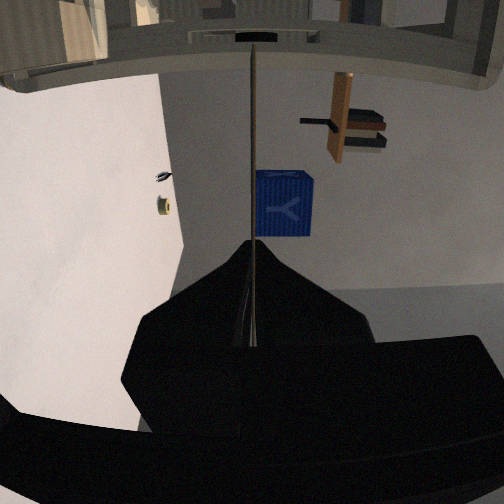

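>>> {"api": "execute_actions", "payload": {
  "actions": [
    {"rows":[[0.1,0.9,0.9,-0.51,0,0,-1,0.58,0.64,0.32,0.34,0.65,-1.58,-1],[0.1,0.9,0.9,-0.51,0,0,-1,0.56,0.64,0.32,0.34,0.65,-1.58,-1],[0.1,0.9,0.9,-0.51,0,0,-1,0.53,0.64,0.32,0.34,0.65,-1.58,-1],[0.1,0.9,0.9,-0.51,0,0,-1,0.50,0.64,0.32,0.34,0.65,-1.58,-1],[0.1,0.9,0.9,-0.51,0,0,-1,0.47,0.64,0.32,0.34,0.64,-1.58,-1],[0.1,0.9,0.9,-0.51,0,0,-1,0.44,0.64,0.32,0.34,0.63,-1.58,-1],[0.1,0.9,0.9,-0.51,0,0,-1,0.41,0.64,0.32,0.34,0.62,-1.58,-1],[0.1,0.9,0.9,-0.51,0,0,-1,0.38,0.64,0.32,0.34,0.60,-1.58,-1],[0.1,0.9,0.9,-0.51,0,0,-1,0.35,0.64,0.32,0.34,0.58,-1.58,-1],[0.1,0.9,0.9,-0.51,0,0,-1,0.32,0.64,0.32,0.34,0.555,-1.58,-1],[0.1,0.9,0.9,-0.51,0,0,-1,0.29,0.64,0.33,0.34,0.53,-1.58,-1],[0.1,0.9,0.9,-0.51,0,0,-1,0.26,0.65,0.34,0.35,0.50,-1.58,-1],[0.1,0.9,0.9,-0.51,0,0,-1,0.23,0.66,0.35,0.36,0.47,-1.58,-1],[0.1,0.9,0.9,-0.51,0,0,-1,0.20,0.68,0.36,0.37,0.44,-1.58,-1],[0.1,0.9,0.9,-0.51,0,0,-1,0.17,0.70,0.37,0.38,0.41,-1.58,-1]]}
  ]
}}

>>> {"api": "execute_actions", "payload": {
  "actions": [
    {"rows":[[0.1,0.9,0.9,-0.51,0,0,-1,0.14,0.73,0.38,0.39,0.38,-1.58,-1],[0.1,0.9,0.9,-0.51,0,0,-1,0.11,0.76,0.39,0.40,0.35,-1.58,-1],[0.1,0.9,0.9,-0.51,0,0,-1,0.08,0.79,0.40,0.41,0.32,-1.58,-1],[0.1,0.9,0.9,-0.51,0,0,-1,0.05,0.82,0.41,0.42,0.29,-1.58,-1],[0.1,0.9,0.9,-0.51,0,0,-1,0.02,0.85,0.42,0.43,0.26,-1.58,-1],[0.1,0.9,0.9,-0.51,0,0,-1,-0.01,0.88,0.43,0.44,0.23,-1.58,-1],[0.1,0.9,0.9,-0.51,0,0,-1,-0.035,0.91,0.44,0.45,0.20,-1.58,-1],[0.1,0.9,0.9,-0.51,0,0,-1,-0.055,0.94,0.45,0.46,0.17,-1.58,-1],[0.1,0.9,0.9,-0.51,0,0,-1,-0.07,0.97,0.46,0.47,0.14,-1.58,-1],[0.1,0.9,0.9,-0.51,0,0,-1,-0.085,1.0,0.47,0.48,0.11,-1.58,-1],[0.1,0.9,0.9,-0.51,0,0,-1,-0.095,1.03,0.48,0.49,0.08,-1.58,-1],[0.1,0.9,0.9,-0.51,0,0,-1,-0.1,1.06,0.49,0.50,0.055,-1.58,-1],[0.1,0.9,0.9,-0.51,0,0,-1,-0.1,1.09,0.50,0.51,0.03,-1.58,-1],[0.1,0.9,0.9,-0.51,0,0,-1,-0.1,1.12,0.51,0.52,0.01,-1.58,-1],[0.1,0.9,0.9,-0.51,0,0,-1,-0.1,1.15,0.52,0.53,0,-1.58,-1]]}
  ]
}}

>>> {"api": "execute_actions", "payload": {
  "actions": [
    {"rows":[[0.1,0.9,0.9,-0.51,0,0,-1,-0.1,1.18,0.53,0.545,0,-1.58,-1],[0.1,0.9,0.9,-0.51,0,0,-1,-0.1,1.21,0.54,0.56,0,-1.58,-1],[0.1,0.9,0.9,-0.51,0,0,-1,-0.1,1.24,0.55,0.575,0,-1.58,-1],[0.1,0.9,0.9,-0.51,0,0,-1,-0.1,1.27,0.56,0.59,0,-1.58,-1],[0.1,0.9,0.9,-0.51,0,0,-1,-0.1,1.30,0.57,0.605,0,-1.58,-1],[0.1,0.9,0.9,-0.51,0,0,-1,-0.1,1.33,0.58,0.62,0,-1.58,-1],[0.1,0.9,0.9,-0.51,0,0,-1,-0.1,1.36,0.59,0.635,0,-1.58,-1],[0.1,0.9,0.9,-0.51,0,0,-1,-0.1,1.39,0.60,0.65,0,-1.58,-1],[0.1,0.9,0.9,-0.51,0,0,-1,-0.1,1.42,0.61,0.665,0,-1.58,-1],[0.1,0.9,0.9,-0.51,0,0,-1,-0.1,1.45,0.62,0.68,0,-1.58,-1],[0.1,0.9,0.9,-0.51,0,0,-1,-0.1,1.48,0.63,0.695,0,-1.58,-1],[0.1,0.9,0.9,-0.51,0,0,-1,-0.1,1.505,0.64,0.71,0,-1.58,-1],[0.1,0.9,0.9,-0.51,0,0,-1,-0.1,1.53,0.65,0.725,0,-1.58,-1],[0.1,0.9,0.9,-0.51,0,0,-1,-0.1,1.55,0.65,0.74,0,-1.58,-1],[0.1,0.9,0.9,-0.51,0,0,-1,-0.1,1.57,0.65,0.75,0,-1.58,-1]]}
  ]
}}

>>> {"api": "execute_actions", "payload": {
  "actions": [
    {"rows":[[0.1,0.9,0.9,-0.51,0,0,-1,-0.1,1.585,0.65,0.76,0,-1.58,-1],[0.1,0.9,0.9,-0.51,0,0,-1,-0.1,1.60,0.65,0.77,0,-1.58,-1],[0.1,0.9,0.9,-0.51,0,0,-1,-0.1,1.615,0.65,0.775,0,-1.58,-1],[0.1,0.9,0.9,-0.51,0,0,-1,-0.1,1.63,0.65,0.78,0,-1.58,-1],[0.1,0.9,0.9,-0.51,0,0,-1,-0.1,1.645,0.65,0.78,0,-1.58,-1],[0.1,0.9,0.9,-0.51,0,0,-1,-0.1,1.66,0.65,0.78,0,-1.58,-1],[0.1,0.9,0.9,-0.51,0,0,-1,-0.1,1.67,0.65,0.78,0,-1.58,-1],[0.1,0.9,0.9,-0.51,0,0,-1,-0.1,1.68,0.65,0.78,0,-1.58,-1],[0.1,0.9,0.9,-0.51,0,0,-1,-0.1,1.69,0.65,0.78,0,-1.58,-1],[0.1,0.9,0.9,-0.51,0,0,-1,-0.1,1.70,0.65,0.78,0,-1.58,-1]],"steps":10}
  ]
}}

>>> {"api": "execute_actions", "payload": {
  "actions": [
    {"steps":15}
  ],
  "pictures": true
}}

Scene clock: 37.20 s of 4500.00 s.
left_arm: end_effector_position=(+0.4318, +0.3469, +0.3356) grip_measured=-0.979 end_effector_quat_wxyz=(+0.487, -0.051, +0.872, +0.026) | right_arm: end_effector_position=(+0.3442, -0.2434, +0.2883) grip_measured=-0.976 end_effector_quat_wxyz=(+0.460, -0.455, +0.539, -0.540)
Joint positions: left_arm=[ 0.108  0.91   0.893 -0.536 -0.002 -0.007  0.001] | right_arm=[ 0.454  0.641  0.309  0.34   0.617 -1.57   0.001]
Joint velocities: left_arm=[ 0.005  0.005  0.002 -0.007 -0.007  0.007 -0.001] | right_arm=[-1.07  -0.005 -0.002 -0.022 -0.315  0.022  0.   ]
Steps of this call (steps 1 to 30: the robot went on to your last target; steps 31 to 47: nothing new was sent; steps 48 to 55: the first 8 steps of this action). Readings (joint positions):
48: left_arm=[0.108 0.910 0.893 -0.536 -0.002 -0.007] | right_arm=[0.603 0.641 0.309 0.340 0.653 -1.570]
49: left_arm=[0.108 0.910 0.893 -0.536 -0.002 -0.007] | right_arm=[0.600 0.641 0.309 0.340 0.651 -1.570]
51: left_arm=[0.108 0.910 0.893 -0.536 -0.002 -0.007] | right_arm=[0.575 0.641 0.309 0.340 0.648 -1.570]
55: the state above

Scene clock: 37.70 s of 4500.00 s.
left_arm: end_effector_position=(+0.4318, +0.3469, +0.3356) grip_measured=-0.979 end_effector_quat_wxyz=(+0.487, -0.051, +0.872, +0.026) | right_arm: end_effector_position=(+0.4054, -0.3351, +0.2436) grip_measured=-0.976 end_effector_quat_wxyz=(+0.411, -0.481, +0.576, -0.518)
Joint positions: left_arm=[ 0.108  0.91   0.893 -0.536 -0.002 -0.007  0.001] | right_arm=[-0.001  0.885  0.359  0.397  0.201 -1.57   0.001]
Joint velocities: left_arm=[-0.015 -0.015 -0.007 -0.022  0.007 -0.125 -0.001] | right_arm=[-0.816  0.991  0.32   0.295 -0.769 -0.007  0.   ]
Steps of this call (steps 1 to 7: the last 7 steps of your previous action; steps 8 to 15: the first 8 steps of this action). Readings (joint positions):
8: left_arm=[0.108 0.910 0.893 -0.536 -0.002 -0.007] | right_arm=[0.204 0.667 0.309 0.345 0.411 -1.570]
9: left_arm=[0.108 0.910 0.893 -0.536 -0.002 -0.007] | right_arm=[0.175 0.687 0.310 0.350 0.381 -1.570]
11: left_arm=[0.108 0.910 0.893 -0.536 -0.002 -0.007] | right_arm=[0.116 0.745 0.320 0.364 0.320 -1.570]
15: the state above

Scene clock: 38.20 s of 4500.00 s.
left_arm: end_effector_position=(+0.4318, +0.3469, +0.3356) grip_measured=-0.979 end_effector_quat_wxyz=(+0.487, -0.051, +0.872, +0.026) | right_arm: end_effector_position=(+0.4995, -0.3489, +0.1846) grip_measured=-0.976 end_effector_quat_wxyz=(+0.419, -0.525, +0.579, -0.462)
Joint positions: left_arm=[ 0.108  0.91   0.893 -0.536 -0.002 -0.007  0.001] | right_arm=[-0.096  1.329  0.525  0.58   0.003 -1.57   0.001]
Joint velocities: left_arm=[ 0.005 -0.005  0.012 -0.002 -0.081 -0.037 -0.001] | right_arm=[-0.005  0.904  0.305  0.447  0.007  0.007 -0.001]
Steps of this call (steps 1 to 7: the last 7 steps of your previous action; steps 8 to 15: the first 8 steps of this action). Readings (joint positions):
8: left_arm=[0.108 0.910 0.893 -0.536 -0.002 -0.007] | right_arm=[-0.096 1.120 0.449 0.480 0.007 -1.570]
9: left_arm=[0.108 0.910 0.893 -0.536 -0.002 -0.007] | right_arm=[-0.096 1.149 0.460 0.493 0.003 -1.570]
11: left_arm=[0.108 0.910 0.893 -0.536 -0.002 -0.007] | right_arm=[-0.096 1.208 0.482 0.520 0.003 -1.570]
15: the state above

Scene clock: 38.53 s of 4500.00 s.
left_arm: end_effector_position=(+0.4318, +0.3469, +0.3356) grip_measured=-0.979 end_effector_quat_wxyz=(+0.487, -0.051, +0.872, +0.026) | right_arm: end_effector_position=(+0.5425, -0.3530, +0.1252) grip_measured=-0.976 end_effector_quat_wxyz=(+0.407, -0.534, +0.589, -0.450)
Joint positions: left_arm=[ 0.108  0.91   0.893 -0.536 -0.002 -0.007  0.001] | right_arm=[-0.096  1.587  0.604  0.717  0.003 -1.57   0.001]
Joint velocities: left_arm=[-0.005 -0.005  0.007 -0.002 -0.007  0.007 -0.   ] | right_arm=[ 0.005  0.454  0.002  0.256 -0.007  0.037 -0.001]
Steps of this call (steps 1 to 7: the last 7 steps of your previous action; steps 8 to 10: the first 3 steps of this action). Readings (joint positions):
8: left_arm=[0.108 0.910 0.893 -0.536 -0.002 -0.007] | right_arm=[-0.096 1.551 0.601 0.695 0.003 -1.570]
9: left_arm=[0.108 0.910 0.893 -0.536 -0.002 -0.007] | right_arm=[-0.096 1.571 0.604 0.707 0.003 -1.570]
10: the state above

Scene clock: 39.03 s of 4500.00 s.
left_arm: end_effector_position=(+0.4318, +0.3469, +0.3356) grip_measured=-0.979 end_effector_quat_wxyz=(+0.487, -0.051, +0.872, +0.026) | right_arm: end_effector_position=(+0.5408, -0.3528, +0.0708) grip_measured=-0.976 end_effector_quat_wxyz=(+0.382, -0.552, +0.609, -0.423)
Joint positions: left_arm=[ 0.108  0.91   0.893 -0.536 -0.002 -0.007  0.001] | right_arm=[-0.096  1.702  0.605  0.739  0.003 -1.57   0.001]
Joint velocities: left_arm=[ 0.005  0.005 -0.002 -0.027  0.007 -0.007 -0.001] | right_arm=[-0.005 -0.015 -0.017  0.017 -0.022 -0.022  0.   ]
Kept back: nothing.
Steps of this call (steps 1 to 7: the last 7 steps of your previous action; steps 8 to 15: the robot went on to your last target). Readings (joint positions):
1: left_arm=[0.108 0.910 0.893 -0.536 -0.002 -0.007] | right_arm=[-0.096 1.602 0.604 0.724 0.003 -1.570]
2: left_arm=[0.108 0.910 0.893 -0.536 -0.002 -0.007] | right_arm=[-0.096 1.615 0.604 0.729 0.003 -1.570]
4: left_arm=[0.108 0.910 0.893 -0.536 -0.002 -0.007] | right_arm=[-0.096 1.640 0.604 0.736 0.003 -1.570]
8: left_arm=[0.108 0.910 0.893 -0.536 -0.002 -0.007] | right_arm=[-0.096 1.683 0.604 0.738 0.003 -1.570]
15: the state above

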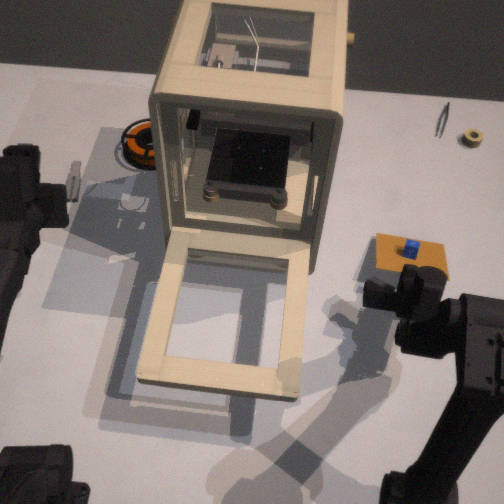

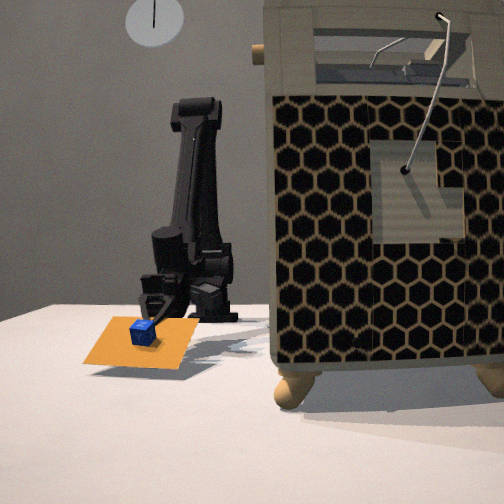

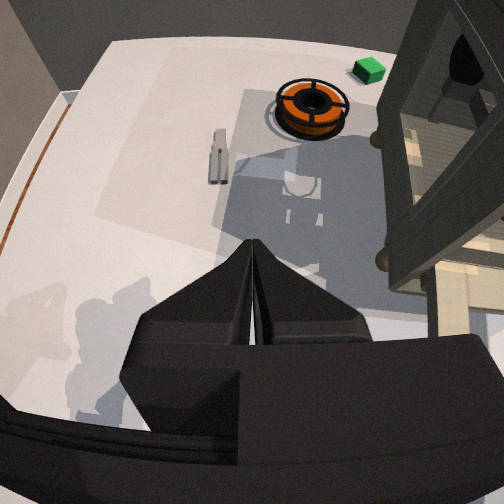

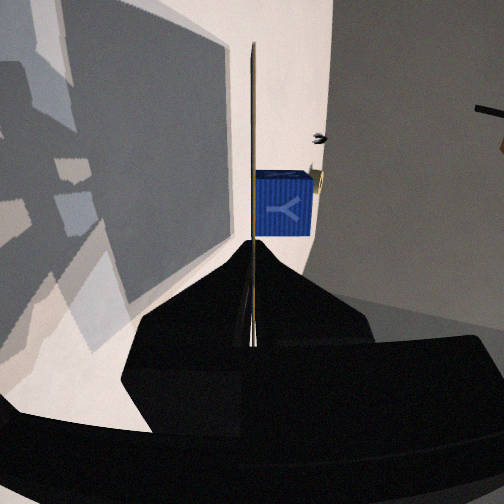

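>>> {"api": "execute_actions", "payload": {
  "actions": [
    {"rows":[[0.1,0.9,0.9,-0.51,0,0,-1,-0.1,1.70,0.64,0.75,0,-1.58,-1],[0.1,0.9,0.9,-0.51,0,0,-1,-0.1,1.70,0.64,0.735,0,-1.58,-1],[0.1,0.9,0.9,-0.51,0,0,-1,-0.1,1.70,0.64,0.727,0,-1.58,-1],[0.1,0.9,0.9,-0.51,0,0,-1,-0.1,1.70,0.64,0.72,0,-1.58,-1],[0.1,0.9,0.9,-0.51,0,0,-1,-0.1,1.70,0.64,0.713,0,-1.58,-1],[0.1,0.9,0.9,-0.51,0,0,-1,-0.1,1.70,0.64,0.706,0,-1.58,-1],[0.1,0.9,0.9,-0.51,0,0,-1,-0.1,1.70,0.64,0.70,0,-1.58,-1],[0.1,0.9,0.9,-0.51,0,0,-1,-0.1,1.70,0.64,0.694,0,-1.58,-1],[0.1,0.9,0.9,-0.51,0,0,-1,-0.1,1.70,0.64,0.688,0,-1.58,-1],[0.1,0.9,0.9,-0.51,0,0,-1,-0.1,1.70,0.64,0.682,0,-1.58,-1],[0.1,0.9,0.9,-0.51,0,0,-1,-0.1,1.70,0.64,0.676,0,-1.58,-1],[0.1,0.9,0.9,-0.51,0,0,-1,-0.1,1.70,0.64,0.67,0,-1.58,-1]],"steps":12}
  ]
}}

>>> {"api": "execute_actions", "payload": {
  "actions": [
    {"steps":13}
  ],
  "pictures": true
}}

Scene clock: 39.77 s of 4500.00 s.
left_arm: end_effector_position=(+0.4318, +0.3469, +0.3356) grip_measured=-0.979 end_effector_quat_wxyz=(+0.487, -0.051, +0.872, +0.026) | right_arm: end_effector_position=(+0.5403, -0.3528, +0.0695) grip_measured=-0.976 end_effector_quat_wxyz=(+0.381, -0.553, +0.610, -0.421)
Joint positions: left_arm=[ 0.108  0.91   0.893 -0.536 -0.002 -0.007  0.001] | right_arm=[-0.096  1.702  0.605  0.733  0.003 -1.57   0.001]
Joint velocities: left_arm=[-0.005 -0.015  0.002 -0.012  0.007 -0.037 -0.   ] | right_arm=[ 0.005  0.015  0.007 -0.125  0.007 -0.051 -0.   ]
Steps of this call (steps 1 to 15: the robot went on to your last target; steps 16 to 17: nothing new was sent; steps 18 to 22: the first 5 steps of this action). Readings (joint positions):
18: left_arm=[0.108 0.910 0.893 -0.536 -0.002 -0.007] | right_arm=[-0.096 1.702 0.605 0.739 0.003 -1.570]
19: left_arm=[0.108 0.910 0.893 -0.536 -0.002 -0.007] | right_arm=[-0.096 1.702 0.605 0.739 0.003 -1.570]
21: left_arm=[0.108 0.910 0.893 -0.536 -0.002 -0.007] | right_arm=[-0.096 1.702 0.605 0.737 0.003 -1.570]
22: the state above

Scene clock: 40.20 s of 4500.00 s.
left_arm: end_effector_position=(+0.4318, +0.3469, +0.3356) grip_measured=-0.979 end_effector_quat_wxyz=(+0.487, -0.051, +0.872, +0.026) | right_arm: end_effector_position=(+0.5357, -0.3524, +0.0583) grip_measured=-0.976 end_effector_quat_wxyz=(+0.367, -0.562, +0.620, -0.406)
Joint positions: left_arm=[ 0.108  0.91   0.893 -0.536 -0.002 -0.007  0.001] | right_arm=[-0.096  1.702  0.605  0.684  0.003 -1.57   0.001]
Joint velocities: left_arm=[ 0.005  0.005  0.002  0.002 -0.022 -0.051  0.   ] | right_arm=[-0.005 -0.015  0.002 -0.022 -0.007 -0.095  0.   ]
Kept back: nothing.
Steps of this call (steps 1 to 7: the last 7 steps of your previous action; steps 8 to 13: the robot went on to your last target). Readings (joint positions):
1: left_arm=[0.108 0.910 0.893 -0.536 -0.002 -0.007] | right_arm=[-0.096 1.702 0.605 0.728 0.003 -1.570]
2: left_arm=[0.108 0.910 0.893 -0.536 -0.002 -0.007] | right_arm=[-0.096 1.702 0.605 0.722 0.003 -1.570]
4: left_arm=[0.108 0.910 0.893 -0.536 -0.002 -0.007] | right_arm=[-0.096 1.702 0.605 0.709 0.003 -1.570]
8: left_arm=[0.108 0.910 0.893 -0.536 -0.002 -0.007] | right_arm=[-0.096 1.702 0.605 0.686 0.003 -1.570]
13: the state above

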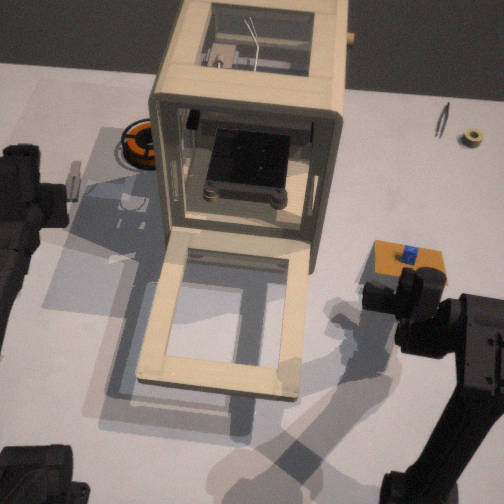

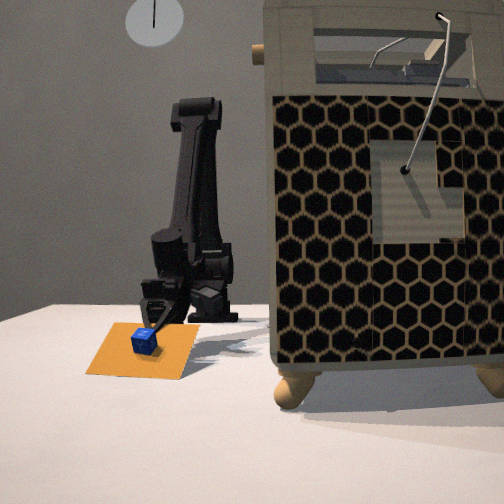

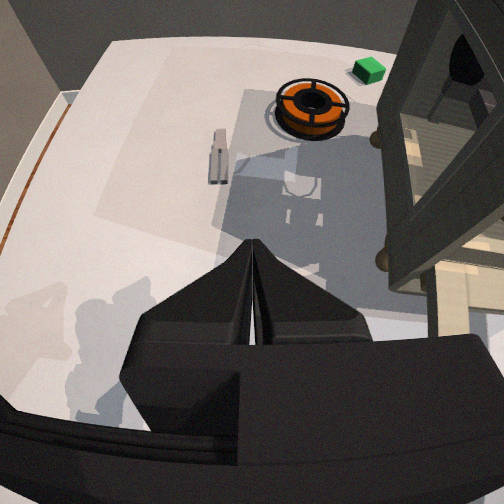

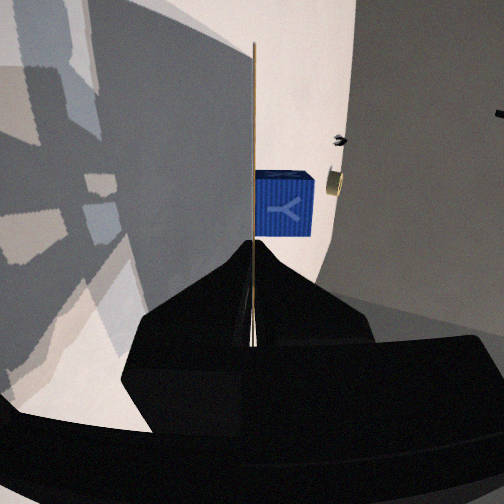

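>>> {"api": "execute_actions", "payload": {
  "actions": [
    {"rows":[[0.1,0.9,0.9,-0.51,0,0,-1,-0.1,1.69,0.64,0.68,0,-1.58,-0.97],[0.1,0.9,0.9,-0.51,0,0,-1,-0.1,1.69,0.64,0.68,0,-1.58,-0.94],[0.1,0.9,0.9,-0.51,0,0,-1,-0.1,1.69,0.64,0.68,0,-1.58,-0.90],[0.1,0.9,0.9,-0.51,0,0,-1,-0.1,1.685,0.64,0.68,0,-1.58,-0.85],[0.1,0.9,0.9,-0.51,0,0,-1,-0.1,1.68,0.64,0.68,0,-1.58,-0.79],[0.1,0.9,0.9,-0.51,0,0,-1,-0.1,1.68,0.64,0.67,0,-1.58,-0.73],[0.1,0.9,0.9,-0.51,0,0,-1,-0.1,1.677,0.645,0.66,0,-1.58,-0.67],[0.1,0.9,0.9,-0.51,0,0,-1,-0.1,1.674,0.65,0.645,0,-1.58,-0.61],[0.1,0.9,0.9,-0.51,0,0,-1,-0.1,1.671,0.654,0.625,0,-1.58,-0.55],[0.1,0.9,0.9,-0.51,0,0,-1,-0.1,1.668,0.658,0.605,0,-1.58,-0.49],[0.1,0.9,0.9,-0.51,0,0,-1,-0.1,1.665,0.662,0.585,0,-1.58,-0.43],[0.1,0.9,0.9,-0.51,0,0,-1,-0.1,1.662,0.666,0.565,0,-1.58,-0.38],[0.1,0.9,0.9,-0.51,0,0,-1,-0.1,1.659,0.67,0.545,0,-1.58,-0.36],[0.1,0.9,0.9,-0.51,0,0,-1,-0.1,1.656,0.674,0.525,0,-1.58,-0.36],[0.1,0.9,0.9,-0.51,0,0,-1,-0.1,1.653,0.678,0.505,0,-1.58,-0.36]]}
  ]
}}

>>> {"api": "execute_actions", "payload": {
  "actions": [
    {"rows":[[0.1,0.9,0.9,-0.51,0,0,-1,-0.1,1.649,0.683,0.482,0,-1.58,-0.36],[0.1,0.9,0.9,-0.51,0,0,-1,-0.1,1.646,0.688,0.459,0,-1.58,-0.36],[0.1,0.9,0.9,-0.51,0,0,-1,-0.1,1.642,0.693,0.436,0,-1.58,-0.36],[0.1,0.9,0.9,-0.51,0,0,-1,-0.1,1.639,0.698,0.413,0,-1.58,-0.36],[0.1,0.9,0.9,-0.51,0,0,-1,-0.1,1.635,0.703,0.39,0,-1.58,-0.36],[0.1,0.9,0.9,-0.51,0,0,-1,-0.1,1.632,0.708,0.367,0,-1.58,-0.36],[0.1,0.9,0.9,-0.51,0,0,-1,-0.1,1.628,0.713,0.344,0,-1.58,-0.36],[0.1,0.9,0.9,-0.51,0,0,-1,-0.1,1.625,0.718,0.321,0,-1.58,-0.36],[0.1,0.9,0.9,-0.51,0,0,-1,-0.1,1.621,0.723,0.298,0,-1.58,-0.36],[0.1,0.9,0.9,-0.51,0,0,-1,-0.1,1.618,0.728,0.275,0,-1.58,-0.36],[0.1,0.9,0.9,-0.51,0,0,-1,-0.1,1.614,0.733,0.252,0,-1.58,-0.36],[0.1,0.9,0.9,-0.51,0,0,-1,-0.1,1.611,0.738,0.229,0,-1.58,-0.36],[0.1,0.9,0.9,-0.51,0,0,-1,-0.1,1.607,0.743,0.206,0,-1.58,-0.36],[0.1,0.9,0.9,-0.51,0,0,-1,-0.1,1.604,0.747,0.19,0,-1.58,-0.36],[0.1,0.9,0.9,-0.51,0,0,-1,-0.1,1.60,0.75,0.18,0,-1.58,-0.36]]}
  ]
}}

>>> {"api": "execute_actions", "payload": {
  "actions": [
    {"steps":13}
  ],
  "pictures": true
}}

Scene clock: 41.60 s of 4500.00 s.
left_arm: end_effector_position=(+0.4318, +0.3469, +0.3356) grip_measured=-0.979 end_effector_quat_wxyz=(+0.487, -0.051, +0.872, +0.026) | right_arm: end_effector_position=(+0.5354, -0.3523, +0.0573) grip_measured=-0.644 end_effector_quat_wxyz=(+0.365, -0.563, +0.621, -0.404)
Joint positions: left_arm=[ 0.108  0.91   0.893 -0.536 -0.002 -0.007  0.001] | right_arm=[-0.096  1.702  0.606  0.677  0.003 -1.57   0.017]
Joint velocities: left_arm=[-0.005  0.005 -0.002 -0.007  0.007 -0.095 -0.   ] | right_arm=[ 0.015  0.005  0.032 -0.247 -0.051 -0.095  0.064]
Steps of this call (steps 1 to 30: the robot went on to your last target; steps 31 to 34: nothing new was sent; steps 35 to 42: the first 8 steps of this action). Readings (joint positions):
35: left_arm=[0.108 0.910 0.893 -0.536 -0.002 -0.007] | right_arm=[-0.096 1.702 0.605 0.684 0.003 -1.570]
36: left_arm=[0.108 0.910 0.893 -0.536 -0.002 -0.007] | right_arm=[-0.096 1.702 0.605 0.684 0.003 -1.570]
38: left_arm=[0.108 0.910 0.893 -0.536 -0.002 -0.007] | right_arm=[-0.096 1.702 0.605 0.684 0.003 -1.570]
42: the state above

Scene clock: 42.10 s of 4500.00 s.
left_arm: end_effector_position=(+0.4318, +0.3469, +0.3356) grip_measured=-0.979 end_effector_quat_wxyz=(+0.487, -0.051, +0.872, +0.026) | right_arm: end_effector_position=(+0.5314, -0.3519, +0.0408) grip_measured=-0.362 end_effector_quat_wxyz=(+0.310, -0.596, +0.657, -0.343)
Joint positions: left_arm=[ 0.108  0.91   0.893 -0.536 -0.002 -0.007  0.001] | right_arm=[-0.096  1.661  0.668  0.383  0.003 -1.57   0.03 ]
Joint velocities: left_arm=[ 0.005 -0.005 -0.017  0.002  0.007 -0.007  0.   ] | right_arm=[-0.015 -0.122  0.144 -0.686 -0.022 -0.022  0.   ]
Steps of this call (steps 1 to 7: the last 7 steps of your previous action; steps 8 to 15: the first 8 steps of this action). Readings (joint positions):
8: left_arm=[0.108 0.910 0.893 -0.536 -0.002 -0.007] | right_arm=[-0.096 1.688 0.633 0.539 0.003 -1.570]
9: left_arm=[0.108 0.910 0.893 -0.536 -0.002 -0.007] | right_arm=[-0.096 1.685 0.638 0.518 0.003 -1.570]
11: left_arm=[0.108 0.910 0.893 -0.536 -0.002 -0.007] | right_arm=[-0.096 1.677 0.648 0.474 0.003 -1.570]
15: the state above

Scene clock: 42.53 s of 4500.00 s.
left_arm: end_effector_position=(+0.4318, +0.3469, +0.3356) grip_measured=-0.979 end_effector_quat_wxyz=(+0.487, -0.051, +0.872, +0.026) | right_arm: end_effector_position=(+0.5240, -0.3512, +0.0379) grip_measured=-0.362 end_effector_quat_wxyz=(+0.276, -0.612, +0.675, -0.305)
Joint positions: left_arm=[ 0.108  0.91   0.893 -0.536 -0.002 -0.007  0.001] | right_arm=[-0.096  1.627  0.706  0.197  0.003 -1.57   0.03 ]
Joint velocities: left_arm=[-0.015  0.005  0.002 -0.017 -0.022  0.051 -0.001] | right_arm=[-0.015 -0.005 -0.012 -0.012  0.022  0.022 -0.   ]
Kept back: nothing.
Steps of this call (steps 1 to 7: the last 7 steps of your previous action; steps 8 to 13: the robot went on to your last target). Readings (joint positions):
1: left_arm=[0.108 0.910 0.893 -0.536 -0.002 -0.007] | right_arm=[-0.096 1.657 0.673 0.360 0.003 -1.570]
2: left_arm=[0.108 0.910 0.893 -0.536 -0.002 -0.007] | right_arm=[-0.096 1.653 0.678 0.337 0.003 -1.570]
4: left_arm=[0.108 0.910 0.893 -0.536 -0.002 -0.007] | right_arm=[-0.096 1.646 0.688 0.292 0.003 -1.570]
8: left_arm=[0.108 0.910 0.893 -0.536 -0.002 -0.007] | right_arm=[-0.096 1.633 0.703 0.215 0.003 -1.570]
13: the state above

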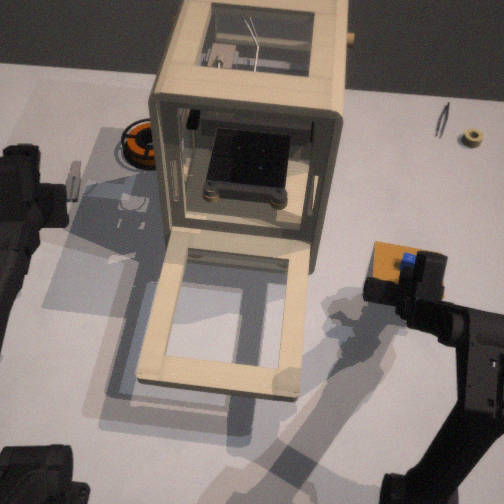

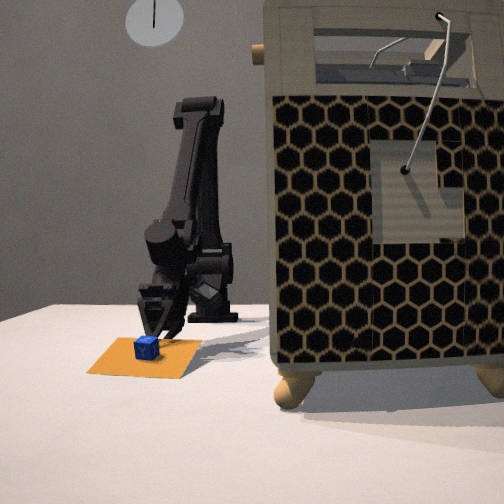

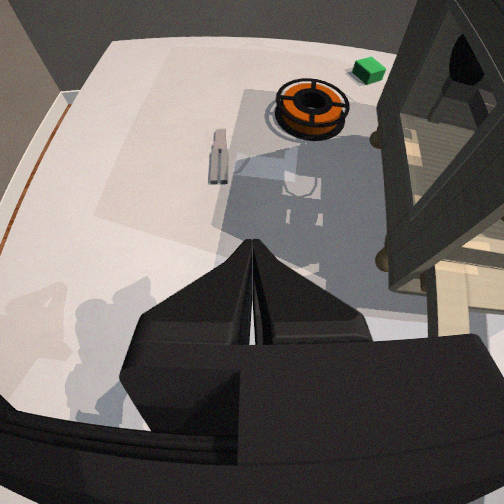

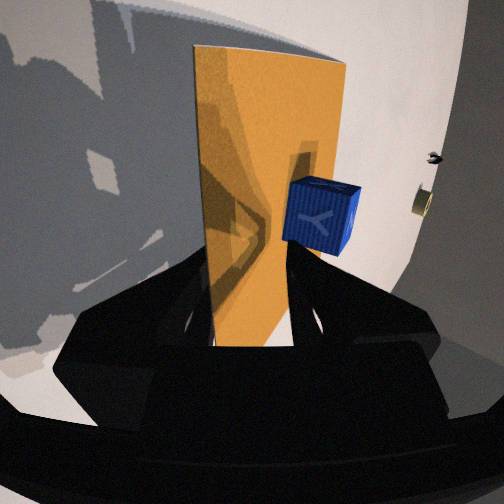

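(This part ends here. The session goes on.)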